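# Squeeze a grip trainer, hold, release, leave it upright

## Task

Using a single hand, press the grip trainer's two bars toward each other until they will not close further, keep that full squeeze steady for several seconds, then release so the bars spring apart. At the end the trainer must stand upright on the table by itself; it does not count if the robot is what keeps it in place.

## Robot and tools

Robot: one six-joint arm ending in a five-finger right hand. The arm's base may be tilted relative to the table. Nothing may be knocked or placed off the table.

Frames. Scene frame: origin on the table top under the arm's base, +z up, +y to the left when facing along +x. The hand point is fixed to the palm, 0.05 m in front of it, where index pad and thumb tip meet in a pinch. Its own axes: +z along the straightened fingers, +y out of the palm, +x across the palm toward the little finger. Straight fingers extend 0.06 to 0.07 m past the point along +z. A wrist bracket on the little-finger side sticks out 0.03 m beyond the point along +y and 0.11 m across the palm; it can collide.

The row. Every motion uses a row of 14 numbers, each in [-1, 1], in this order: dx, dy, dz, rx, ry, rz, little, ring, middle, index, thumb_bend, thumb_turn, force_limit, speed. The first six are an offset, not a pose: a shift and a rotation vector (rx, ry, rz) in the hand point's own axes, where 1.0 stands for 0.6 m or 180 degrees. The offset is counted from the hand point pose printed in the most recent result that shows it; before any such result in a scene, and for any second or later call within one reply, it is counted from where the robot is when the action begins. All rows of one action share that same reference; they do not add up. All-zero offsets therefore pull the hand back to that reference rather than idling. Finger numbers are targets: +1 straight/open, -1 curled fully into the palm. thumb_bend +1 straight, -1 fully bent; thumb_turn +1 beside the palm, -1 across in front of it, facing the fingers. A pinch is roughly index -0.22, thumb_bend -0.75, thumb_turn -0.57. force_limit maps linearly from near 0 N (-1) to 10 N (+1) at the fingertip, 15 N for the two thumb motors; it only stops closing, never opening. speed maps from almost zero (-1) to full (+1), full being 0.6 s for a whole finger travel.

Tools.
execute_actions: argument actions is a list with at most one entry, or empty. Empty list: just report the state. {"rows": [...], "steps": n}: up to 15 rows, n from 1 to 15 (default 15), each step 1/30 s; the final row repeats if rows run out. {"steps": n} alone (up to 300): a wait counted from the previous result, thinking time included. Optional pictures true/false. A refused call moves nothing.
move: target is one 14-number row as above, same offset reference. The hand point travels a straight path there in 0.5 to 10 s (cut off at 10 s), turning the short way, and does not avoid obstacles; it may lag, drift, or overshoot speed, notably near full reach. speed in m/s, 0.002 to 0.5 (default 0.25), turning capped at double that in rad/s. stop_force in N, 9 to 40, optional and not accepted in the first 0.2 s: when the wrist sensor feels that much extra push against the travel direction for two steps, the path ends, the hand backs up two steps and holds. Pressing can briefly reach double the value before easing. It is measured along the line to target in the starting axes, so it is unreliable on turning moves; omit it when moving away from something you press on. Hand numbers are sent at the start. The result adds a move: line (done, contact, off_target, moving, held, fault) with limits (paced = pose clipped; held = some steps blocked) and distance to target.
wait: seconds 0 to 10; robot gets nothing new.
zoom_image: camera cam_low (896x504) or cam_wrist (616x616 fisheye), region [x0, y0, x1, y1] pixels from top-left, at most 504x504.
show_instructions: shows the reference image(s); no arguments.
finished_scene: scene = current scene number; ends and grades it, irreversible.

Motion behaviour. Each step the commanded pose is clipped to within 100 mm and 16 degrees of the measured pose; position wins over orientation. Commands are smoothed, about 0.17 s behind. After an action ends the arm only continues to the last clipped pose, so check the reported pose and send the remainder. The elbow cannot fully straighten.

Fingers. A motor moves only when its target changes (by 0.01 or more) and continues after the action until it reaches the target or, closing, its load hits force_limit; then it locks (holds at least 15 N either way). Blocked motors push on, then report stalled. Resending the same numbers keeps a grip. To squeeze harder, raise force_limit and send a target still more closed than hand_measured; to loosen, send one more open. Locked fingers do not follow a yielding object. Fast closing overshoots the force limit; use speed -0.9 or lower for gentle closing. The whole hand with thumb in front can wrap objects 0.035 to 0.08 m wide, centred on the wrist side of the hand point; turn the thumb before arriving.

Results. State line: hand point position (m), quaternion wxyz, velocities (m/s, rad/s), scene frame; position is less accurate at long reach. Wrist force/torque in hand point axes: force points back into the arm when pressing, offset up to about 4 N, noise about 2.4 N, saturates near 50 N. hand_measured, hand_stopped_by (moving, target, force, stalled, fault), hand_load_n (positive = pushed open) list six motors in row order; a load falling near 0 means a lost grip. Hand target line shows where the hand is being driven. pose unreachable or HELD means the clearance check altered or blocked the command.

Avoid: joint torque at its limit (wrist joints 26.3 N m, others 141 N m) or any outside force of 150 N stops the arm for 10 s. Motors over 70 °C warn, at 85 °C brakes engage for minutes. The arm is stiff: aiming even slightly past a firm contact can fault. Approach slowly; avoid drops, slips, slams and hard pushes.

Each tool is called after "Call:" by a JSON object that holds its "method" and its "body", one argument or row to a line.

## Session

Call:
{"method": "execute_actions", "body": {
  "actions": []
}}

Scene clock: 0.00 s of 4800.00 s.
end_effector_position=(-0.0107, +0.4129, +0.3677) hand_measured=(+1.000, +1.000, +1.000, +1.000, +1.000, +1.000) hand_load_n=(+0.0, +0.0, +0.0, +0.0, +0.0, +0.0) hand_stopped_by=(target, target, target, target, target, target) hand_force_limit=0.00 hand_speed=-0.80 end_effector_quat_wxyz=(-0.026, +0.058, +0.996, +0.071) end_effector_velocity=(-0.000, -0.000, +0.000) end_effector_angular_velocity=(+0.000, -0.000, +0.000)
Joint positions: [ 1.318 -1.624  1.568  1.487  1.438 -0.261]
Joint velocities: [-0. -0. -0.  0. -0. -0.]
Motor temperatures (°C, as the motors report them): [27 30 30 31 32 34]
Wrist force (N, on the end effector, along its own x y z axes, offset not removed): no reading
Wrist torque (N m, same axes, about the end effector's origin, offset not removed): no reading
Hand target: -0.011, +0.413, +0.368; -0.026, +0.058, +0.996, +0.071
camera_calibration (this result's frames):
cam_wrist: T_world_to_cam=[[0.224873, 0.969445, 0.0980179, -0.43007], [0.830093, -0.24328, 0.501758, -0.0788496], [0.510273, -0.0314679, -0.859437, 0.460631], [0, 0, 0, 1]] pos_world=[-0.0728834, 0.412242, 0.477601]

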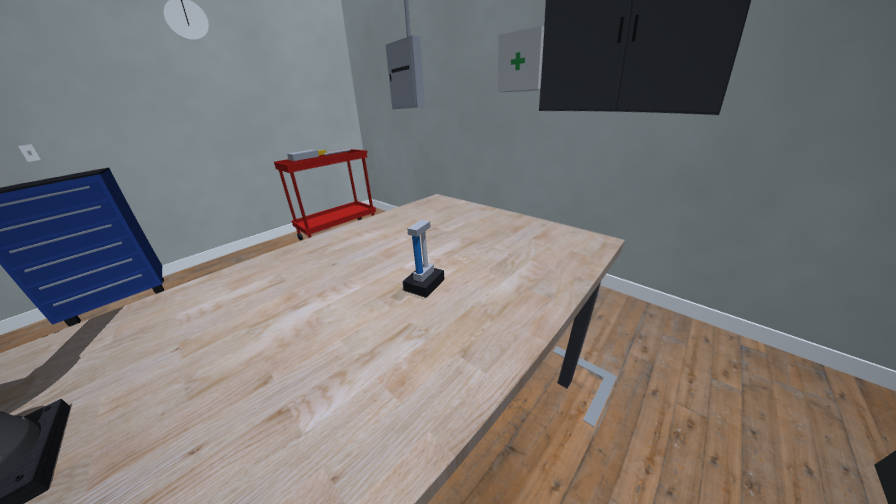

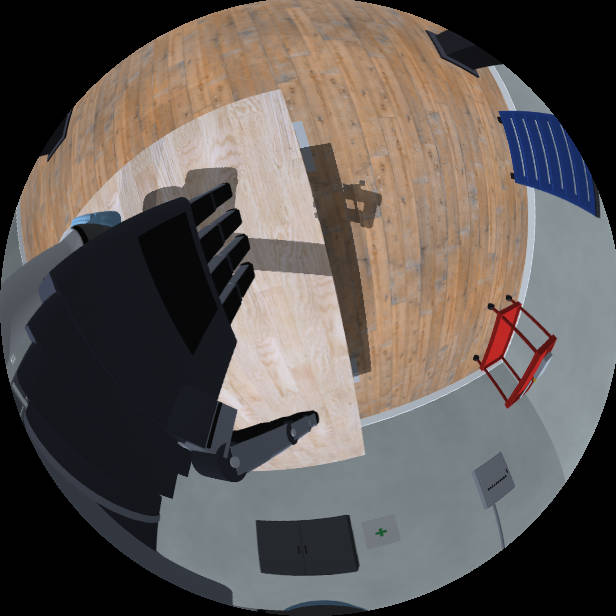

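Call:
{"method": "zoom_image", "body": {
  "camera": "cam_low",
  "region": [370, 210, 470, 310]
}}

Region (370, 210, 470, 310) of cam_low's 896x504 image, scaled by 5.040, with more detail than that image has.

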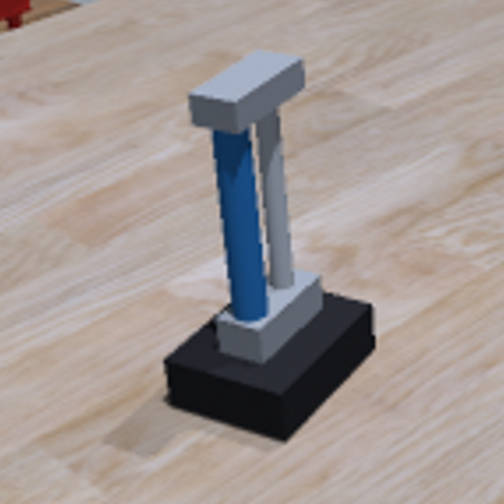

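Call:
{"method": "move", "body": {
  "target": [-0.878,-0.259,0.13,0.321,-0.477,0.279,1,1,1,1,1,-1,0,1],
  "speed": 0.3
}}

Scene clock: 31.17 s of 4800.00 s.
end_effector_position=(+0.3241, +0.2775, +0.2799) hand_measured=(+1.000, +1.000, +1.000, +1.000, +1.000, -1.000) hand_load_n=(+0.0, +0.0, +0.0, +0.0, +0.0, +0.0) hand_stopped_by=(target, target, target, target, target, target) hand_force_limit=0.00 hand_speed=1.00 end_effector_quat_wxyz=(+0.405, +0.339, +0.798, -0.290) end_effector_velocity=(+0.000, +0.000, +0.000) end_effector_angular_velocity=(+0.000, -0.001, +0.000)
Joint positions: [ 1.042 -1.106  1.683  1.498  2.476  0.385]
Joint velocities: [-0.    -0.    -0.001  0.     0.    -0.   ]
Motor temperatures (°C, as the motors report them): [27 30 30 31 32 34]
Wrist force (N, on the end effector, along its own x y z axes, offset not removed): [1.2 0.2 1.7]
Wrist torque (N m, same axes, about the end effector's origin, offset not removed): [0.12 -0.23 -0.15]
Hand target: +0.324, +0.277, +0.280; +0.405, +0.339, +0.798, -0.290
Off the commanded pose: 0.183 m, 38 deg; position and orientation clipped at the last step of the last action.
After step 90, 24.50 s passed at rest.
move: held; limits=paced,held; held on 36 of 110 steps, including the last
pose unreachable: on one or more control steps of this call an arm could not follow its commanded pose, so it was not sent that pose on those steps. On the call's last step it was still not sent that pose. It may still have moved: this result reports where it is.
cause: the commanded pose would bring two parts of the arm too close to each other (joints 4 (wrist 1) to 6 (wrist 3) lie between them).
camera_calibration (this result's frames):
cam_wrist: T_world_to_cam=[[0.833915, 0.540549, -0.111326, -0.385319], [0.0511588, 0.125137, 0.99082, -0.332388], [0.549517, -0.831954, 0.0766993, 0.157431], [0, 0, 0, 1]] pos_world=[0.251816, 0.380852, 0.274366]

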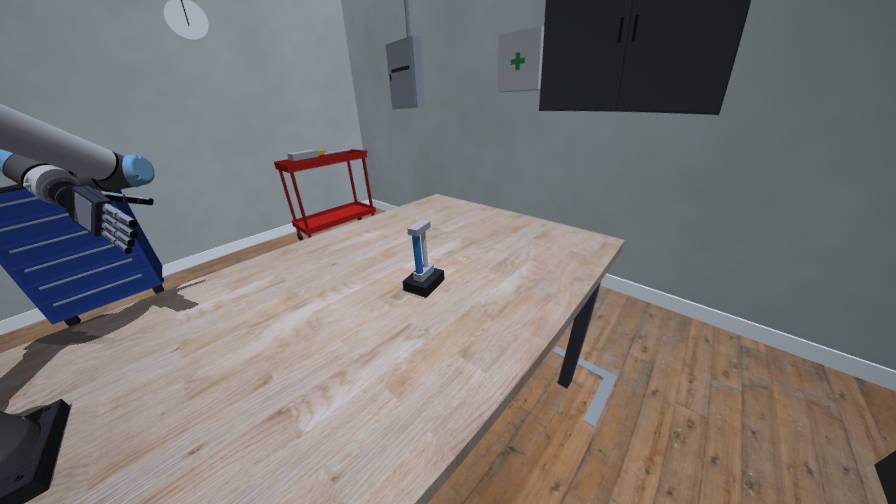

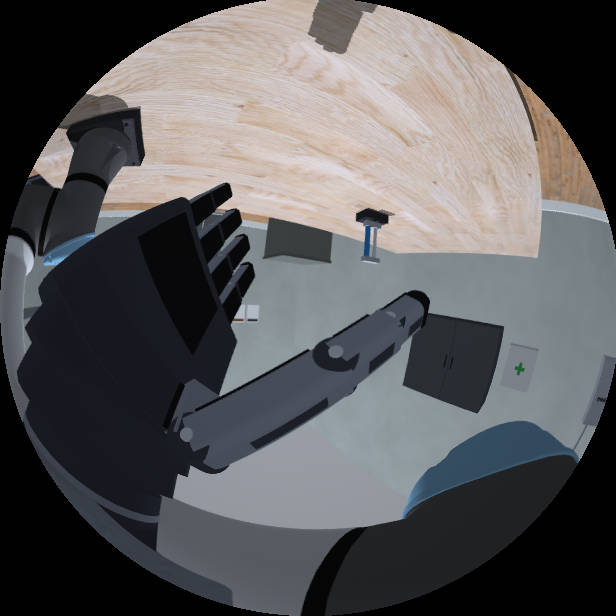

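Call:
{"method": "move", "body": {
  "target": [-0.216,0.315,0.342,-0.298,-0.186,-0.023,1,1,1,1,1,-1,0,1],
  "speed": 0.25
}}

Scene clock: 53.00 s of 4800.00 s.
end_effector_position=(+0.6087, +0.2014, +0.2539) hand_measured=(+1.000, +1.000, +1.000, +1.000, +1.000, -1.000) hand_load_n=(+0.0, +0.0, +0.0, +0.0, +0.0, +0.0) hand_stopped_by=(target, target, target, target, target, target) hand_force_limit=0.00 hand_speed=1.00 end_effector_quat_wxyz=(+0.565, +0.288, +0.741, -0.220) end_effector_velocity=(+0.009, -0.001, -0.001) end_effector_angular_velocity=(+0.009, -0.019, +0.094)
Joint positions: [ 0.546 -1.07   1.579  0.158  2.623 -0.964]
Joint velocities: [-0.039 -0.067  0.091 -0.189 -0.104 -0.161]
Motor temperatures (°C, as the motors report them): [27 30 30 31 32 34]
Wrist force (N, on the end effector, along its own x y z axes, offset not removed): [-1.1 -2.1 -1.2]
Wrist torque (N m, same axes, about the end effector's origin, offset not removed): [-0.30 0.44 -0.24]
Hand target: +0.610, +0.201, +0.254; +0.568, +0.283, +0.743, -0.215
Off the commanded pose: 0.012 m, 45 deg; orientation clipped at the last step of the last action.
After step 90, 11.50 s passed at rest.
move: moving (no rest 5 s after the path's end); limits=paced
camera_calibration (this result's frames):
cam_wrist: T_world_to_cam=[[0.7147, 0.69275, 0.096443, -0.595248], [-0.291912, 0.170131, 0.941192, -0.0992574], [0.635603, -0.700823, 0.323814, -0.201772], [0, 0, 0, 1]] pos_world=[0.524696, 0.287838, 0.216164]

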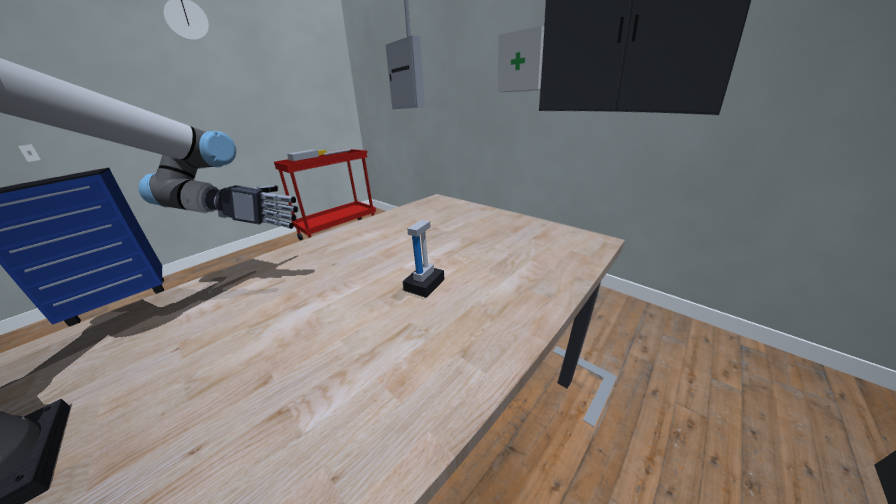

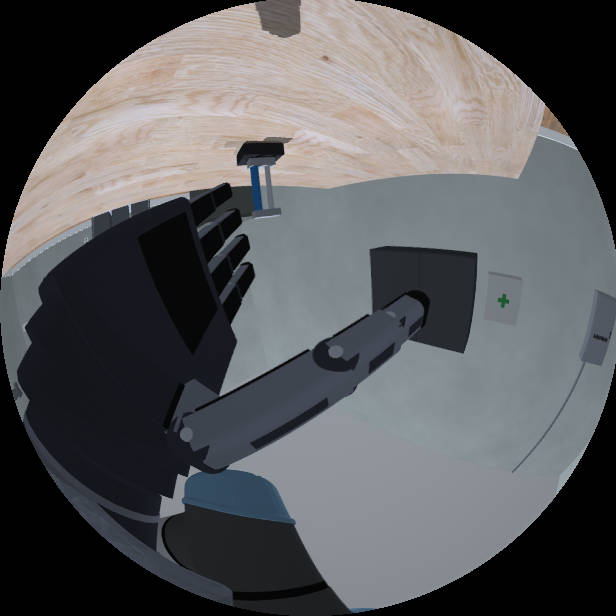

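Call:
{"method": "move", "body": {
  "target": [0.093,-0.152,0.429,0.014,-0.085,0.002,1,1,1,1,1,-1,0,1],
  "speed": 0.2
}}

Call:
{"method": "move", "body": {
  "target": [0,0,0.15,0,0,0,1,1,1,1,1,-1,0,1],
  "speed": 0.1
}}

Scene clock: 72.00 s of 4800.00 s.
end_effector_position=(+0.7192, -0.0235, +0.1320) hand_measured=(+1.000, +1.000, +1.000, +1.000, +1.000, -1.000) hand_load_n=(+0.0, +0.0, +0.0, +0.0, +0.0, +0.0) hand_stopped_by=(target, target, target, target, target, target) hand_force_limit=0.00 hand_speed=1.00 end_effector_quat_wxyz=(+0.653, +0.270, +0.654, -0.270) end_effector_velocity=(+0.001, -0.002, -0.001) end_effector_angular_velocity=(-0.001, -0.001, -0.002)
Joint positions: [ 0.085 -0.866  1.822 -0.896  2.304 -1.525]
Joint velocities: [-0.002  0.005 -0.003 -0.004 -0.    -0.001]
Motor temperatures (°C, as the motors report them): [27 30 30 31 32 34]
Wrist force (N, on the end effector, along its own x y z axes, offset not removed): [-2.4 0.1 -0.8]
Wrist torque (N m, same axes, about the end effector's origin, offset not removed): [-0.03 0.21 -0.19]
Hand target: +0.719, -0.024, +0.132; +0.653, +0.270, +0.654, -0.271
Off the commanded pose: 0.000 m, 0 deg.
After step 170, 11.33 s passed at rest.
move: done
camera_calibration (this result's frames):
cam_wrist: T_world_to_cam=[[0.725056, 0.679997, 0.109077, -0.516042], [-0.451652, 0.349933, 0.820705, 0.220959], [0.519907, -0.644323, 0.560843, -0.336927], [0, 0, 0, 1]] pos_world=[0.649127, 0.0564964, 0.063909]

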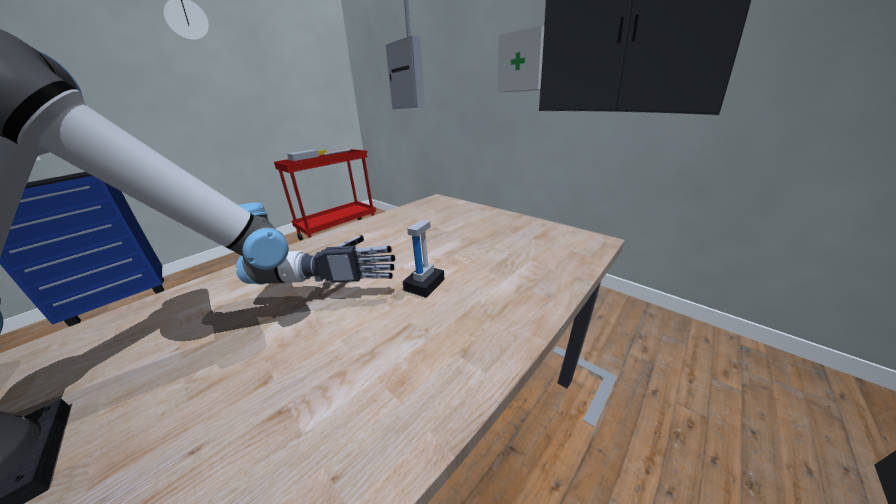

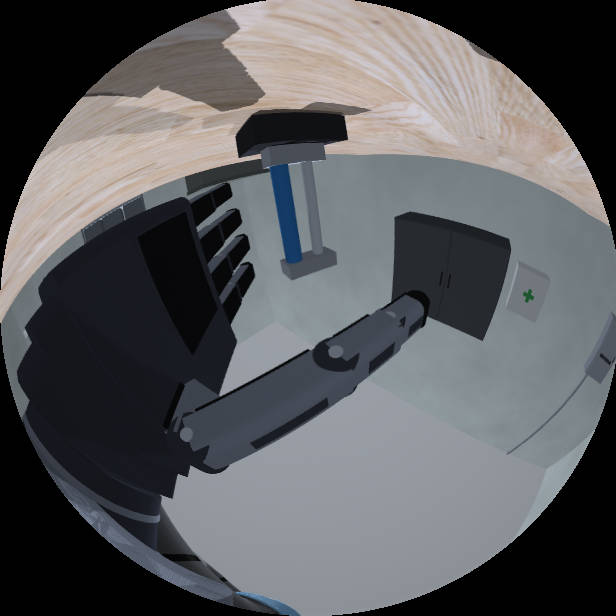

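Scene clock: 73.43 s of 4800.00 s.
end_effector_position=(+0.7826, -0.0870, +0.1319) hand_measured=(+1.000, +1.000, +1.000, +1.000, +1.000, -1.000) hand_load_n=(+0.0, +0.0, +0.0, +0.0, +0.0, +0.0) hand_stopped_by=(target, target, target, target, target, target) hand_force_limit=0.00 hand_speed=1.00 end_effector_quat_wxyz=(+0.653, +0.270, +0.654, -0.270) end_effector_velocity=(+0.002, -0.001, +0.000) end_effector_angular_velocity=(+0.000, +0.000, +0.000)
Joint positions: [-0.023 -0.778  1.646 -0.812  2.197 -1.533]
Joint velocities: [-0.002  0.002 -0.005  0.003 -0.002 -0.   ]
Motor temperatures (°C, as the motors report them): [27 30 30 31 32 34]
Wrist force (N, on the end effector, along its own x y z axes, offset not removed): [-2.9 0.4 -3.0]
Wrist torque (N m, same axes, about the end effector's origin, offset not removed): [0.33 0.67 -0.08]
Hand target: +0.783, -0.087, +0.132; +0.653, +0.270, +0.654, -0.270
Off the commanded pose: 0.000 m, 0 deg.
move: done
camera_calibration (this result's frames):
cam_wrist: T_world_to_cam=[[0.725052, 0.680008, 0.109036, -0.518847], [-0.451659, 0.349985, 0.820679, 0.271959], [0.519907, -0.644282, 0.56089, -0.410731], [0, 0, 0, 1]] pos_world=[0.712566, -0.00698822, 0.0637566]

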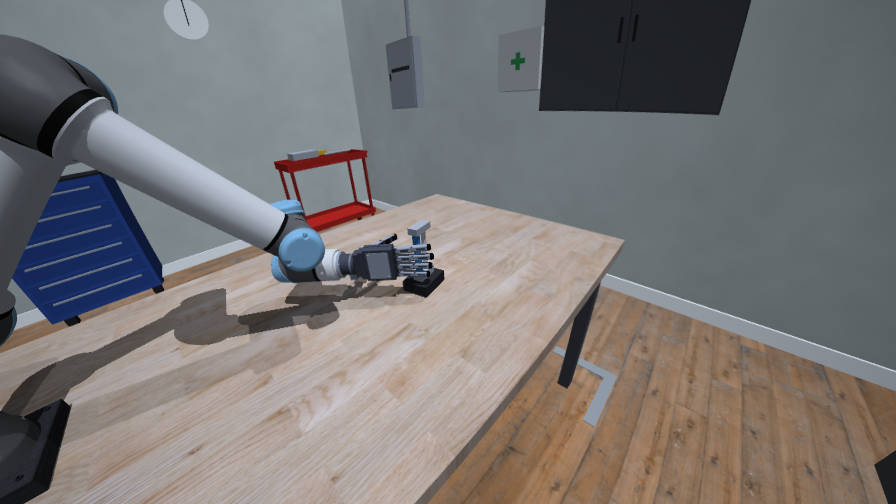

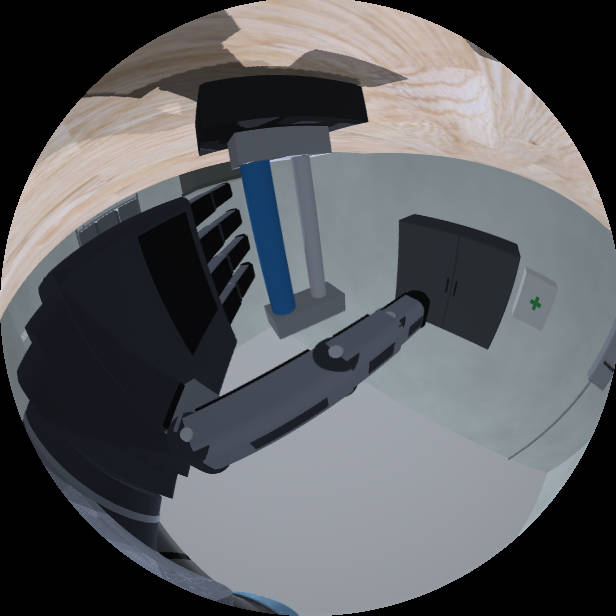

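Call:
{"method": "move", "body": {
  "target": [0,0.011,0.108,0,0,0,0.7,0.7,0.7,0.7,1,-1,0,1],
  "speed": 0.05
}}

Call:
{"method": "move", "body": {
  "target": [0,-0.0465,0.0195,0.18,0,0,0.7,0.7,0.7,0.7,1,-1,1,-0.3],
  "speed": 0.1
}}

Scene clock: 80.13 s of 4800.00 s.
end_effector_position=(+0.8329, -0.1280, +0.1318) hand_measured=(+0.700, +0.700, +0.700, +0.700, +1.000, -1.000) hand_load_n=(+0.0, +0.0, +0.0, +0.0, +0.0, +0.0) hand_stopped_by=(target, target, target, target, target, target) hand_force_limit=0.00 hand_speed=1.00 end_effector_quat_wxyz=(+0.653, +0.270, +0.654, -0.271) end_effector_velocity=(+0.002, -0.001, +0.001) end_effector_angular_velocity=(-0.001, -0.002, -0.000)
Joint positions: [-0.077 -0.694  1.473 -0.726  2.143 -1.537]
Joint velocities: [-0.002  0.003 -0.008  0.003 -0.001 -0.001]
Motor temperatures (°C, as the motors report them): [27 30 30 31 32 34]
Wrist force (N, on the end effector, along its own x y z axes, offset not removed): [-4.1 0.6 0.2]
Wrist torque (N m, same axes, about the end effector's origin, offset not removed): [0.15 0.51 -0.46]
Hand target: +0.833, -0.128, +0.132; +0.653, +0.270, +0.654, -0.271
Off the commanded pose: 0.000 m, 0 deg.
After step 90, 1.97 s passed at rest.
move: done
camera_calibration (this result's frames):
cam_wrist: T_world_to_cam=[[0.725044, 0.680021, 0.10901, -0.527401], [-0.451667, 0.350016, 0.820662, 0.309124], [0.519912, -0.644252, 0.56092, -0.46322], [0, 0, 0, 1]] pos_world=[0.762844, -0.047985, 0.0636346]

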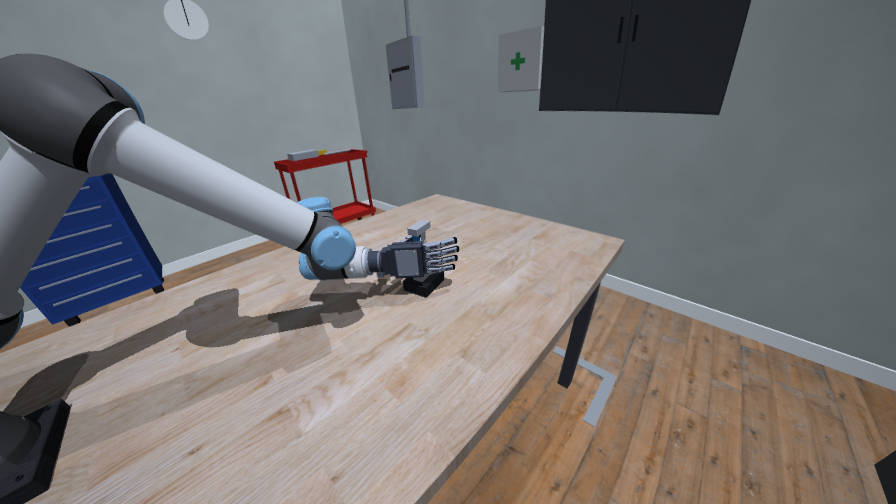

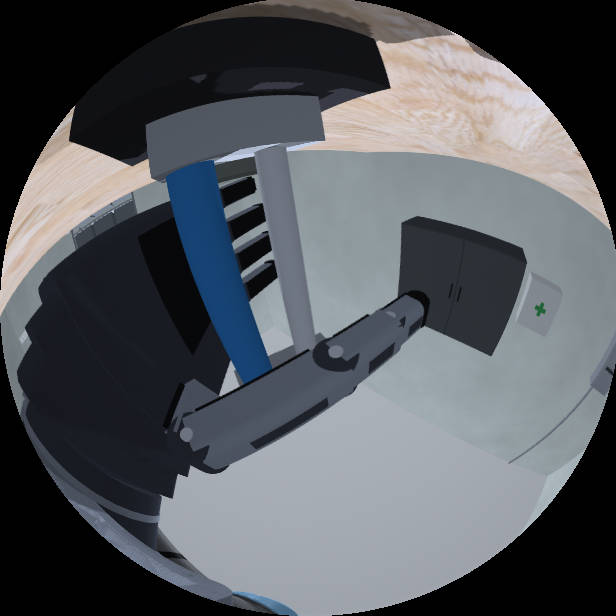

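Scene clock: 83.37 s of 4800.00 s.
end_effector_position=(+0.8213, -0.1559, +0.1316) hand_measured=(+0.700, +0.700, +0.700, +0.700, +1.000, -1.000) hand_load_n=(+0.0, +0.0, +0.0, +0.0, +0.0, +0.0) hand_stopped_by=(target, target, target, target, target, target) hand_force_limit=1.00 hand_speed=-0.30 end_effector_quat_wxyz=(+0.552, +0.441, +0.553, -0.442) end_effector_velocity=(+0.000, -0.001, +0.000) end_effector_angular_velocity=(+0.005, +0.001, -0.016)
Joint positions: [ 0.049 -0.48   1.019 -0.407  2.831 -1.465]
Joint velocities: [ 0.002  0.014 -0.032  0.041  0.017  0.022]
Motor temperatures (°C, as the motors report them): [27 30 30 31 32 34]
Wrist force (N, on the end effector, along its own x y z axes, offset not removed): [-4.4 0.9 2.8]
Wrist torque (N m, same axes, about the end effector's origin, offset not removed): [-0.42 0.62 -0.35]
Hand target: +0.821, -0.156, +0.132; +0.552, +0.442, +0.552, -0.442
Off the commanded pose: 0.000 m, 0 deg.
move: done
camera_calibration (this result's frames):
cam_wrist: T_world_to_cam=[[0.976229, 0.187619, 0.108519, -0.783045], [-0.194553, 0.537857, 0.82028, 0.131967], [0.0955323, -0.821894, 0.561573, -0.154295], [0, 0, 0, 1]] pos_world=[0.804846, -0.0508794, 0.0633734]

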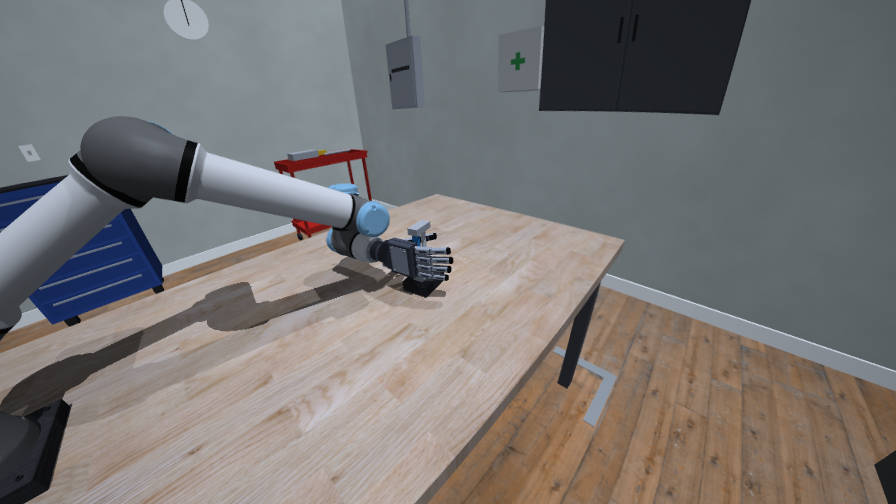

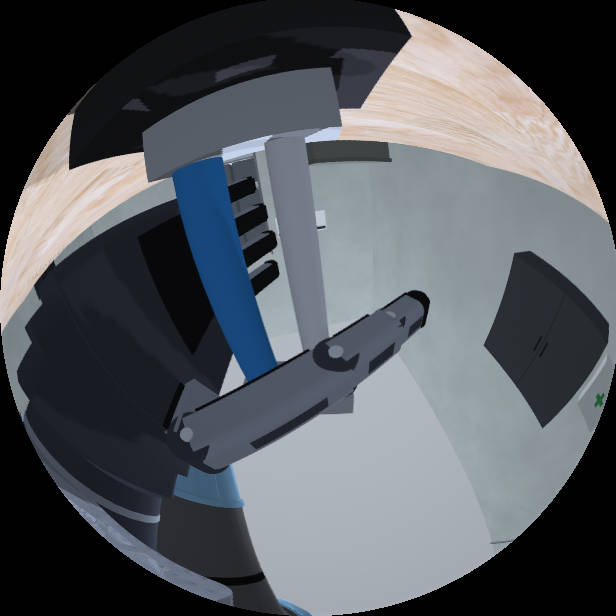

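Move palm to blue (~5 mm), close ring/little/middle to rotate it, then thumb.

Call:
{"method": "move", "body": {
  "target": [0,0.009,0,0,0,0,-1,-1,-1,0.7,1,-0.6,0.6,-0.6],
  "speed": 0.01
}}

Call:
{"method": "move", "body": {
  "target": [0,0,0,0,0,0,-1,-1,-1,0.7,-1,-0.6,1,-0.6]
}}

Scene clock: 91.97 s of 4800.00 s.
end_effector_position=(+0.8266, -0.1547, +0.1316) hand_measured=(-1.000, -0.874, -0.850, +0.700, +1.000, -0.600) hand_load_n=(+0.0, +0.0, +0.5, +0.0, +0.0, +0.0) hand_stopped_by=(target, force, force, target, target, target) hand_force_limit=0.60 hand_speed=-0.60 end_effector_quat_wxyz=(+0.552, +0.441, +0.553, -0.442) end_effector_velocity=(-0.000, +0.000, +0.000) end_effector_angular_velocity=(+0.000, -0.000, +0.000)
Joint positions: [ 0.051 -0.467  0.991 -0.391  2.833 -1.464]
Joint velocities: [ 0.    -0.001  0.     0.001  0.     0.001]
Motor temperatures (°C, as the motors report them): [27 30 30 31 32 34]
Wrist force (N, on the end effector, along its own x y z axes, offset not removed): [-5.5 0.9 1.6]
Wrist torque (N m, same axes, about the end effector's origin, offset not removed): [-0.06 0.73 -0.38]
Hand target: +0.827, -0.155, +0.132; +0.552, +0.441, +0.553, -0.442
Off the commanded pose: 0.000 m, 0 deg.
After step 90, 2.77 s passed at rest.
move: done
camera_calibration (this result's frames):
cam_wrist: T_world_to_cam=[[0.976216, 0.187642, 0.108598, -0.788418], [-0.194631, 0.537845, 0.820269, 0.132402], [0.0955079, -0.821896, 0.561574, -0.153787], [0, 0, 0, 1]] pos_world=[0.810124, -0.0496689, 0.063378]

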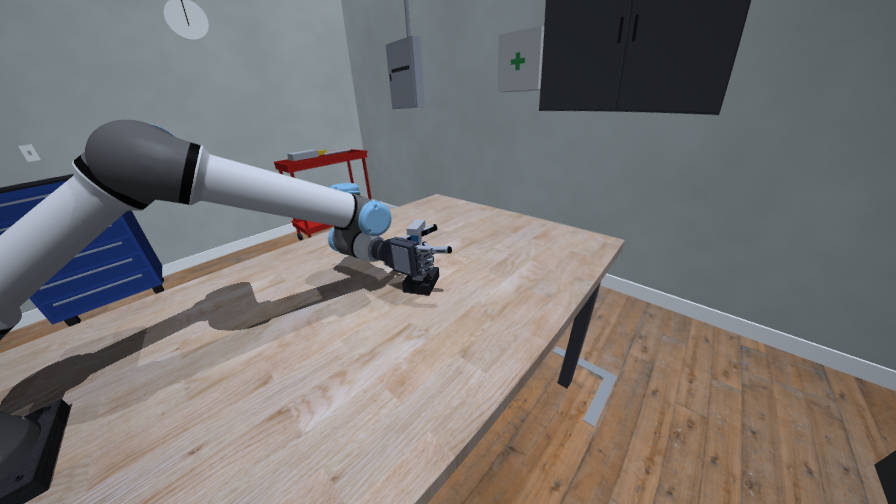

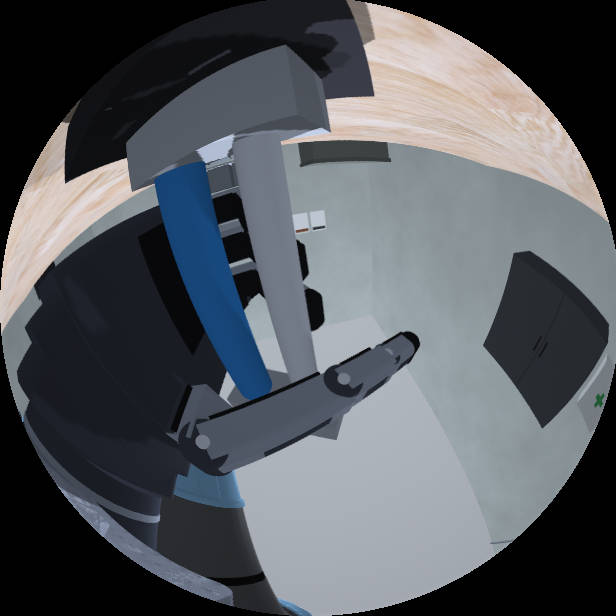

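Scene clock: 96.57 s of 4800.00 s.
end_effector_position=(+0.8266, -0.1546, +0.1316) hand_measured=(-0.998, -0.874, -0.850, +0.700, -0.786, -0.600) hand_load_n=(+11.5, +0.0, +0.0, +0.0, +14.5, +5.0) hand_stopped_by=(target, force, force, target, force, target) hand_force_limit=1.00 hand_speed=-0.60 end_effector_quat_wxyz=(+0.552, +0.441, +0.553, -0.442) end_effector_velocity=(+0.000, -0.000, +0.001) end_effector_angular_velocity=(+0.000, -0.001, -0.000)
Joint positions: [ 0.051 -0.467  0.991 -0.391  2.833 -1.464]
Joint velocities: [-0.    -0.001 -0.     0.    -0.     0.   ]
Motor temperatures (°C, as the motors report them): [27 30 30 31 32 34]
Wrist force (N, on the end effector, along its own x y z axes, offset not removed): [-13.4 5.3 3.6]
Wrist torque (N m, same axes, about the end effector's origin, offset not removed): [0.28 -0.52 -0.06]
Hand target: +0.827, -0.155, +0.132; +0.552, +0.441, +0.553, -0.442
Off the commanded pose: 0.000 m, 0 deg.
move: done
camera_calibration (this result's frames):
cam_wrist: T_world_to_cam=[[0.976215, 0.187643, 0.108598, -0.788418], [-0.194632, 0.537845, 0.820269, 0.132402], [0.095509, -0.821896, 0.561574, -0.153787], [0, 0, 0, 1]] pos_world=[0.810124, -0.0496674, 0.0633781]

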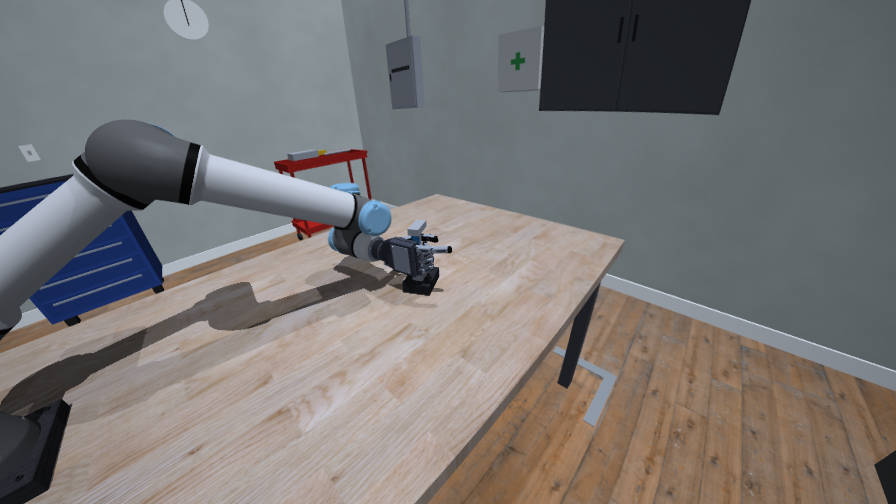

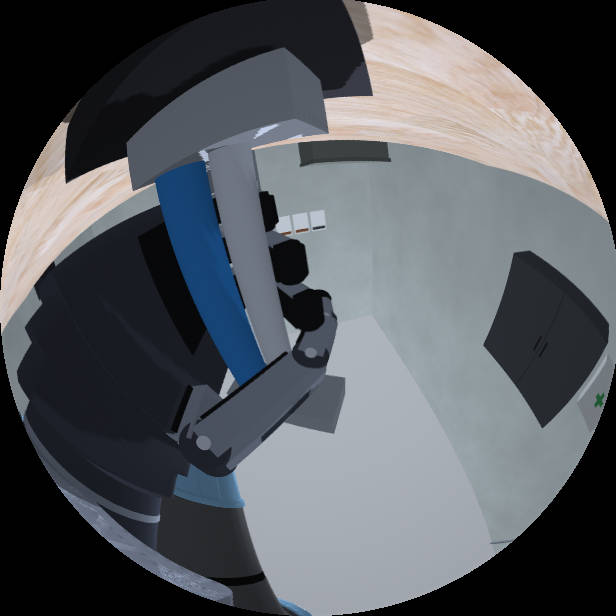

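Call:
{"method": "move", "body": {
  "target": [0,0,0,0,0,0,-1,-0.99,-0.99,0.7,-1,-0.6,1,-0.7]
}}

Call:
{"method": "move", "body": {
  "target": [0,0,0,0,0,0,-1,-0.99,-0.99,0.7,-0.99,-0.6,1,-0.7]
}}

Call:
{"method": "move", "body": {
  "target": [0,0,0,0,0,0,-1,-1,-1,0.7,-0.99,-0.6,1,-0.7]
}}

Call:
{"method": "move", "body": {
  "target": [0,0,0,0,0,0,-1,-1,-1,0.7,-1,-0.6,1,-0.7]
}}

Scene clock: 105.97 s of 4800.00 s.
end_effector_position=(+0.8266, -0.1547, +0.1316) hand_measured=(-0.998, -0.932, -0.930, +0.700, -0.786, -0.600) hand_load_n=(+6.0, +8.5, +10.0, +0.0, +11.0, +0.5) hand_stopped_by=(target, force, force, target, force, target) hand_force_limit=1.00 hand_speed=-0.70 end_effector_quat_wxyz=(+0.552, +0.441, +0.553, -0.442) end_effector_velocity=(+0.000, +0.000, +0.000) end_effector_angular_velocity=(-0.000, +0.001, +0.000)
Joint positions: [ 0.051 -0.467  0.991 -0.391  2.833 -1.464]
Joint velocities: [ 0.    -0.    -0.    -0.     0.    -0.001]
Motor temperatures (°C, as the motors report them): [27 30 30 31 32 34]
Wrist force (N, on the end effector, along its own x y z axes, offset not removed): [-13.2 0.4 3.8]
Wrist torque (N m, same axes, about the end effector's origin, offset not removed): [-0.11 -0.98 -0.32]
Hand target: +0.827, -0.155, +0.132; +0.552, +0.441, +0.553, -0.442
Off the commanded pose: 0.000 m, 0 deg.
After step 90, 5.70 s passed at rest.
move: done
camera_calibration (this result's frames):
cam_wrist: T_world_to_cam=[[0.976216, 0.187638, 0.108598, -0.788419], [-0.194629, 0.537847, 0.820269, 0.1324], [0.0955044, -0.821896, 0.561574, -0.153784], [0, 0, 0, 1]] pos_world=[0.810123, -0.0496681, 0.0633781]

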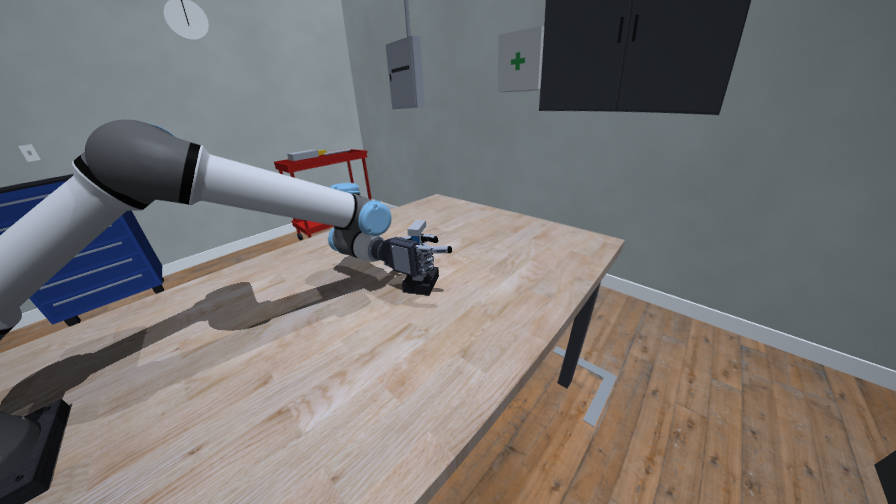

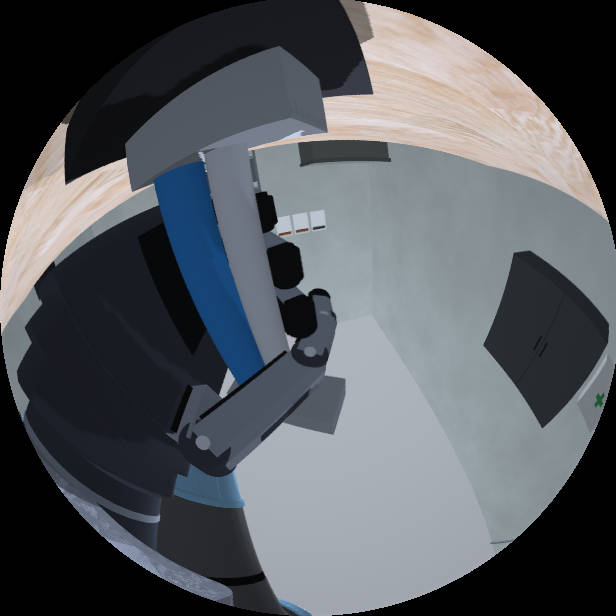

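Scene clock: 107.00 s of 4800.00 s.
end_effector_position=(+0.8266, -0.1547, +0.1316) hand_measured=(-0.998, -0.932, -0.932, +0.700, -0.968, -0.600) hand_load_n=(+7.0, +3.0, +2.5, +0.0, +14.0, +3.0) hand_stopped_by=(target, force, force, target, stalled, target) hand_force_limit=1.00 hand_speed=-0.70 end_effector_quat_wxyz=(+0.552, +0.441, +0.553, -0.442) end_effector_velocity=(+0.000, +0.000, +0.000) end_effector_angular_velocity=(-0.000, -0.001, +0.000)
Joint positions: [ 0.051 -0.467  0.991 -0.391  2.833 -1.464]
Joint velocities: [ 0. -0. -0. -0.  0.  0.]
Motor temperatures (°C, as the motors report them): [27 30 30 31 32 34]
Wrist force (N, on the end effector, along its own x y z axes, offset not removed): [-17.6 -0.3 0.9]
Wrist torque (N m, same axes, about the end effector's origin, offset not removed): [-0.50 -0.11 -0.36]
Hand target: +0.827, -0.155, +0.132; +0.552, +0.441, +0.553, -0.442
Off the commanded pose: 0.000 m, 0 deg.
move: done
camera_calibration (this result's frames):
cam_wrist: T_world_to_cam=[[0.976216, 0.187638, 0.108598, -0.788419], [-0.194629, 0.537846, 0.820269, 0.1324], [0.0955042, -0.821896, 0.561574, -0.153784], [0, 0, 0, 1]] pos_world=[0.810123, -0.0496681, 0.0633783]

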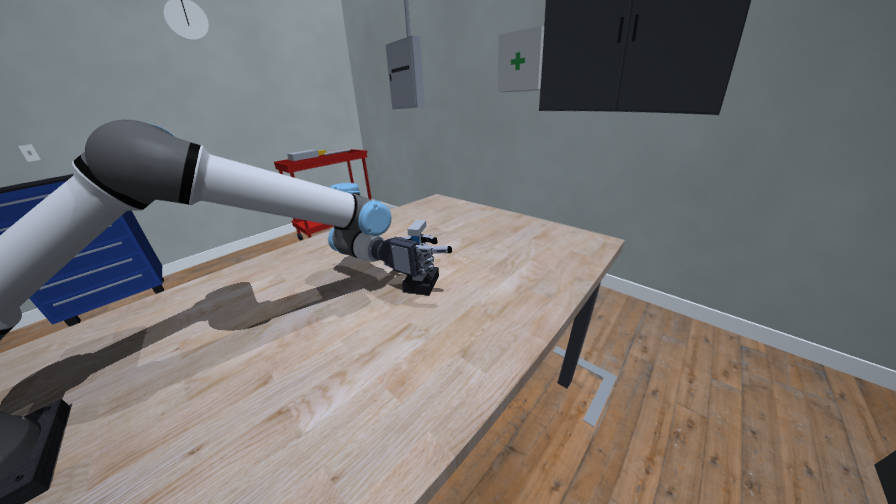

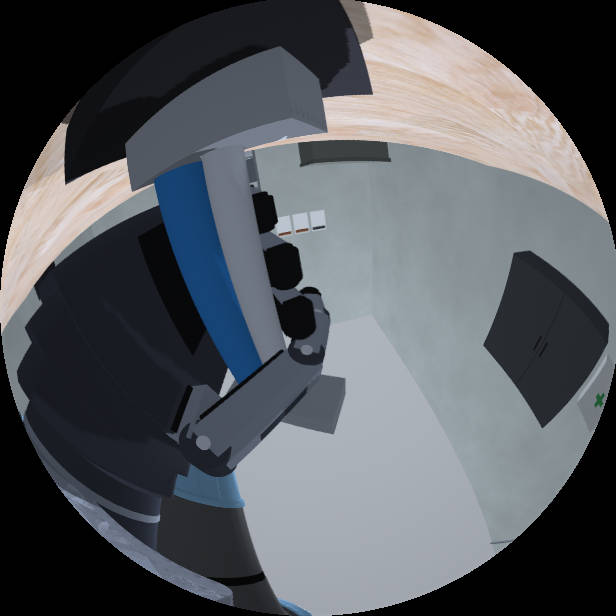

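Scene clock: 107.50 s of 4800.00 s.
end_effector_position=(+0.8266, -0.1547, +0.1316) hand_measured=(-0.998, -0.952, -0.950, +0.700, -0.968, -0.600) hand_load_n=(+5.5, +11.0, +10.0, +0.0, +12.5, +1.0) hand_stopped_by=(target, force, force, target, stalled, target) hand_force_limit=1.00 hand_speed=-0.70 end_effector_quat_wxyz=(+0.552, +0.441, +0.553, -0.442) end_effector_velocity=(-0.000, +0.000, -0.000) end_effector_angular_velocity=(+0.000, -0.000, +0.001)
Joint positions: [ 0.051 -0.467  0.991 -0.391  2.833 -1.464]
Joint velocities: [ 0.    -0.     0.     0.    -0.     0.001]
Motor temperatures (°C, as the motors report them): [27 30 30 31 32 34]
Wrist force (N, on the end effector, along its own x y z axes, offset not removed): [-16.7 8.6 1.0]
Wrist torque (N m, same axes, about the end effector's origin, offset not removed): [0.86 -0.06 0.01]
Hand target: +0.827, -0.155, +0.132; +0.552, +0.441, +0.553, -0.442
Off the commanded pose: 0.000 m, 0 deg.
move: done
camera_calibration (this result's frames):
cam_wrist: T_world_to_cam=[[0.976216, 0.187638, 0.108598, -0.788419], [-0.194629, 0.537847, 0.820269, 0.1324], [0.095504, -0.821896, 0.561574, -0.153784], [0, 0, 0, 1]] pos_world=[0.810123, -0.0496682, 0.0633783]

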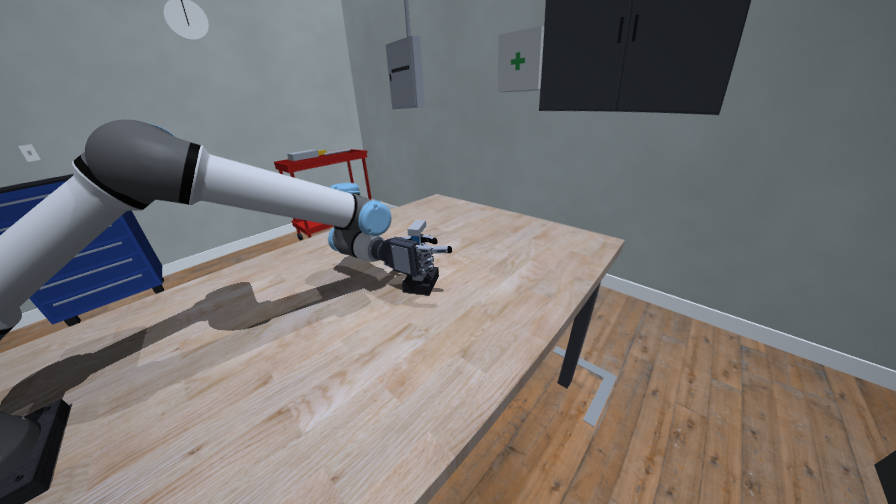

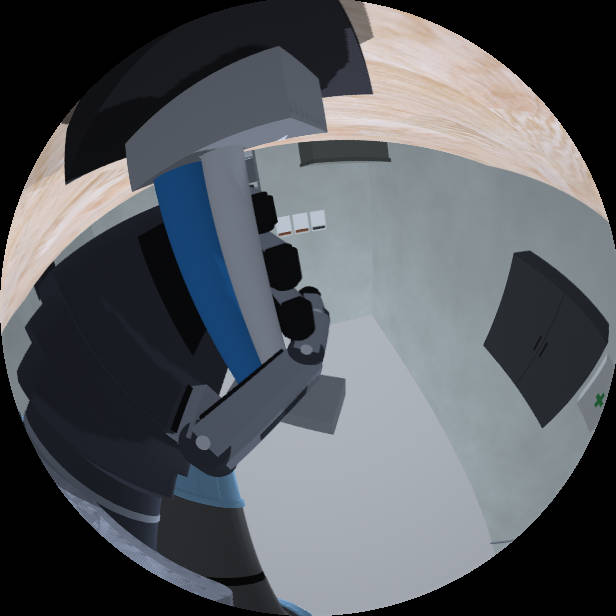

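Scene clock: 108.00 s of 4800.00 s.
end_effector_position=(+0.8266, -0.1547, +0.1316) hand_measured=(-0.998, -0.952, -0.950, +0.700, -0.980, -0.600) hand_load_n=(+5.5, +11.0, +9.5, +0.0, +13.0, +1.0) hand_stopped_by=(target, force, force, target, stalled, target) hand_force_limit=1.00 hand_speed=-0.70 end_effector_quat_wxyz=(+0.552, +0.441, +0.553, -0.442) end_effector_velocity=(-0.000, -0.000, +0.000) end_effector_angular_velocity=(+0.000, -0.001, -0.000)
Joint positions: [ 0.051 -0.467  0.991 -0.391  2.833 -1.464]
Joint velocities: [-0.    -0.     0.    -0.     0.     0.001]
Motor temperatures (°C, as the motors report them): [27 30 30 31 32 34]
Wrist force (N, on the end effector, along its own x y z axes, offset not removed): [-18.4 4.3 5.7]
Wrist torque (N m, same axes, about the end effector's origin, offset not removed): [0.15 -0.19 -0.30]
Hand target: +0.827, -0.155, +0.132; +0.552, +0.441, +0.553, -0.442
Off the commanded pose: 0.000 m, 0 deg.
move: done
camera_calibration (this result's frames):
cam_wrist: T_world_to_cam=[[0.976216, 0.187638, 0.108598, -0.788419], [-0.194629, 0.537847, 0.820269, 0.1324], [0.0955041, -0.821896, 0.561574, -0.153784], [0, 0, 0, 1]] pos_world=[0.810123, -0.0496681, 0.0633782]

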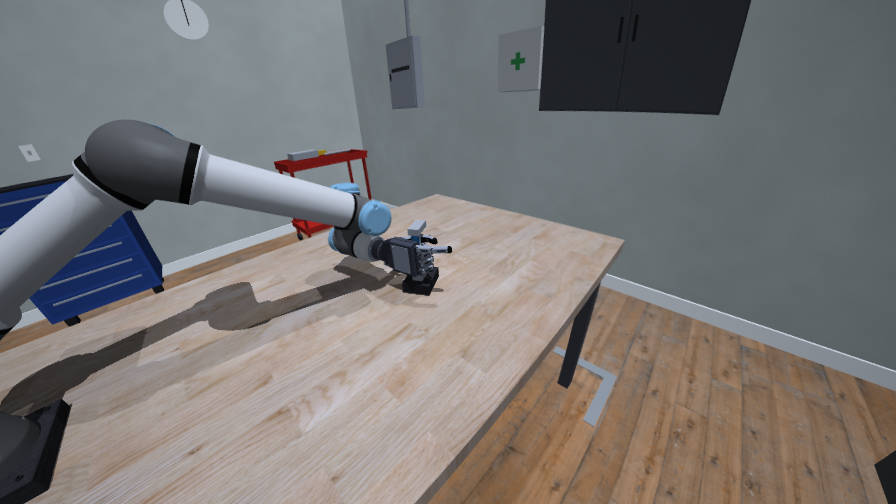

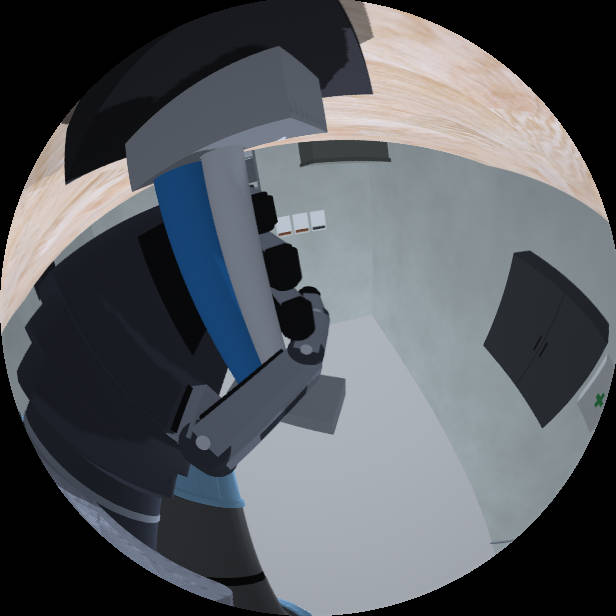

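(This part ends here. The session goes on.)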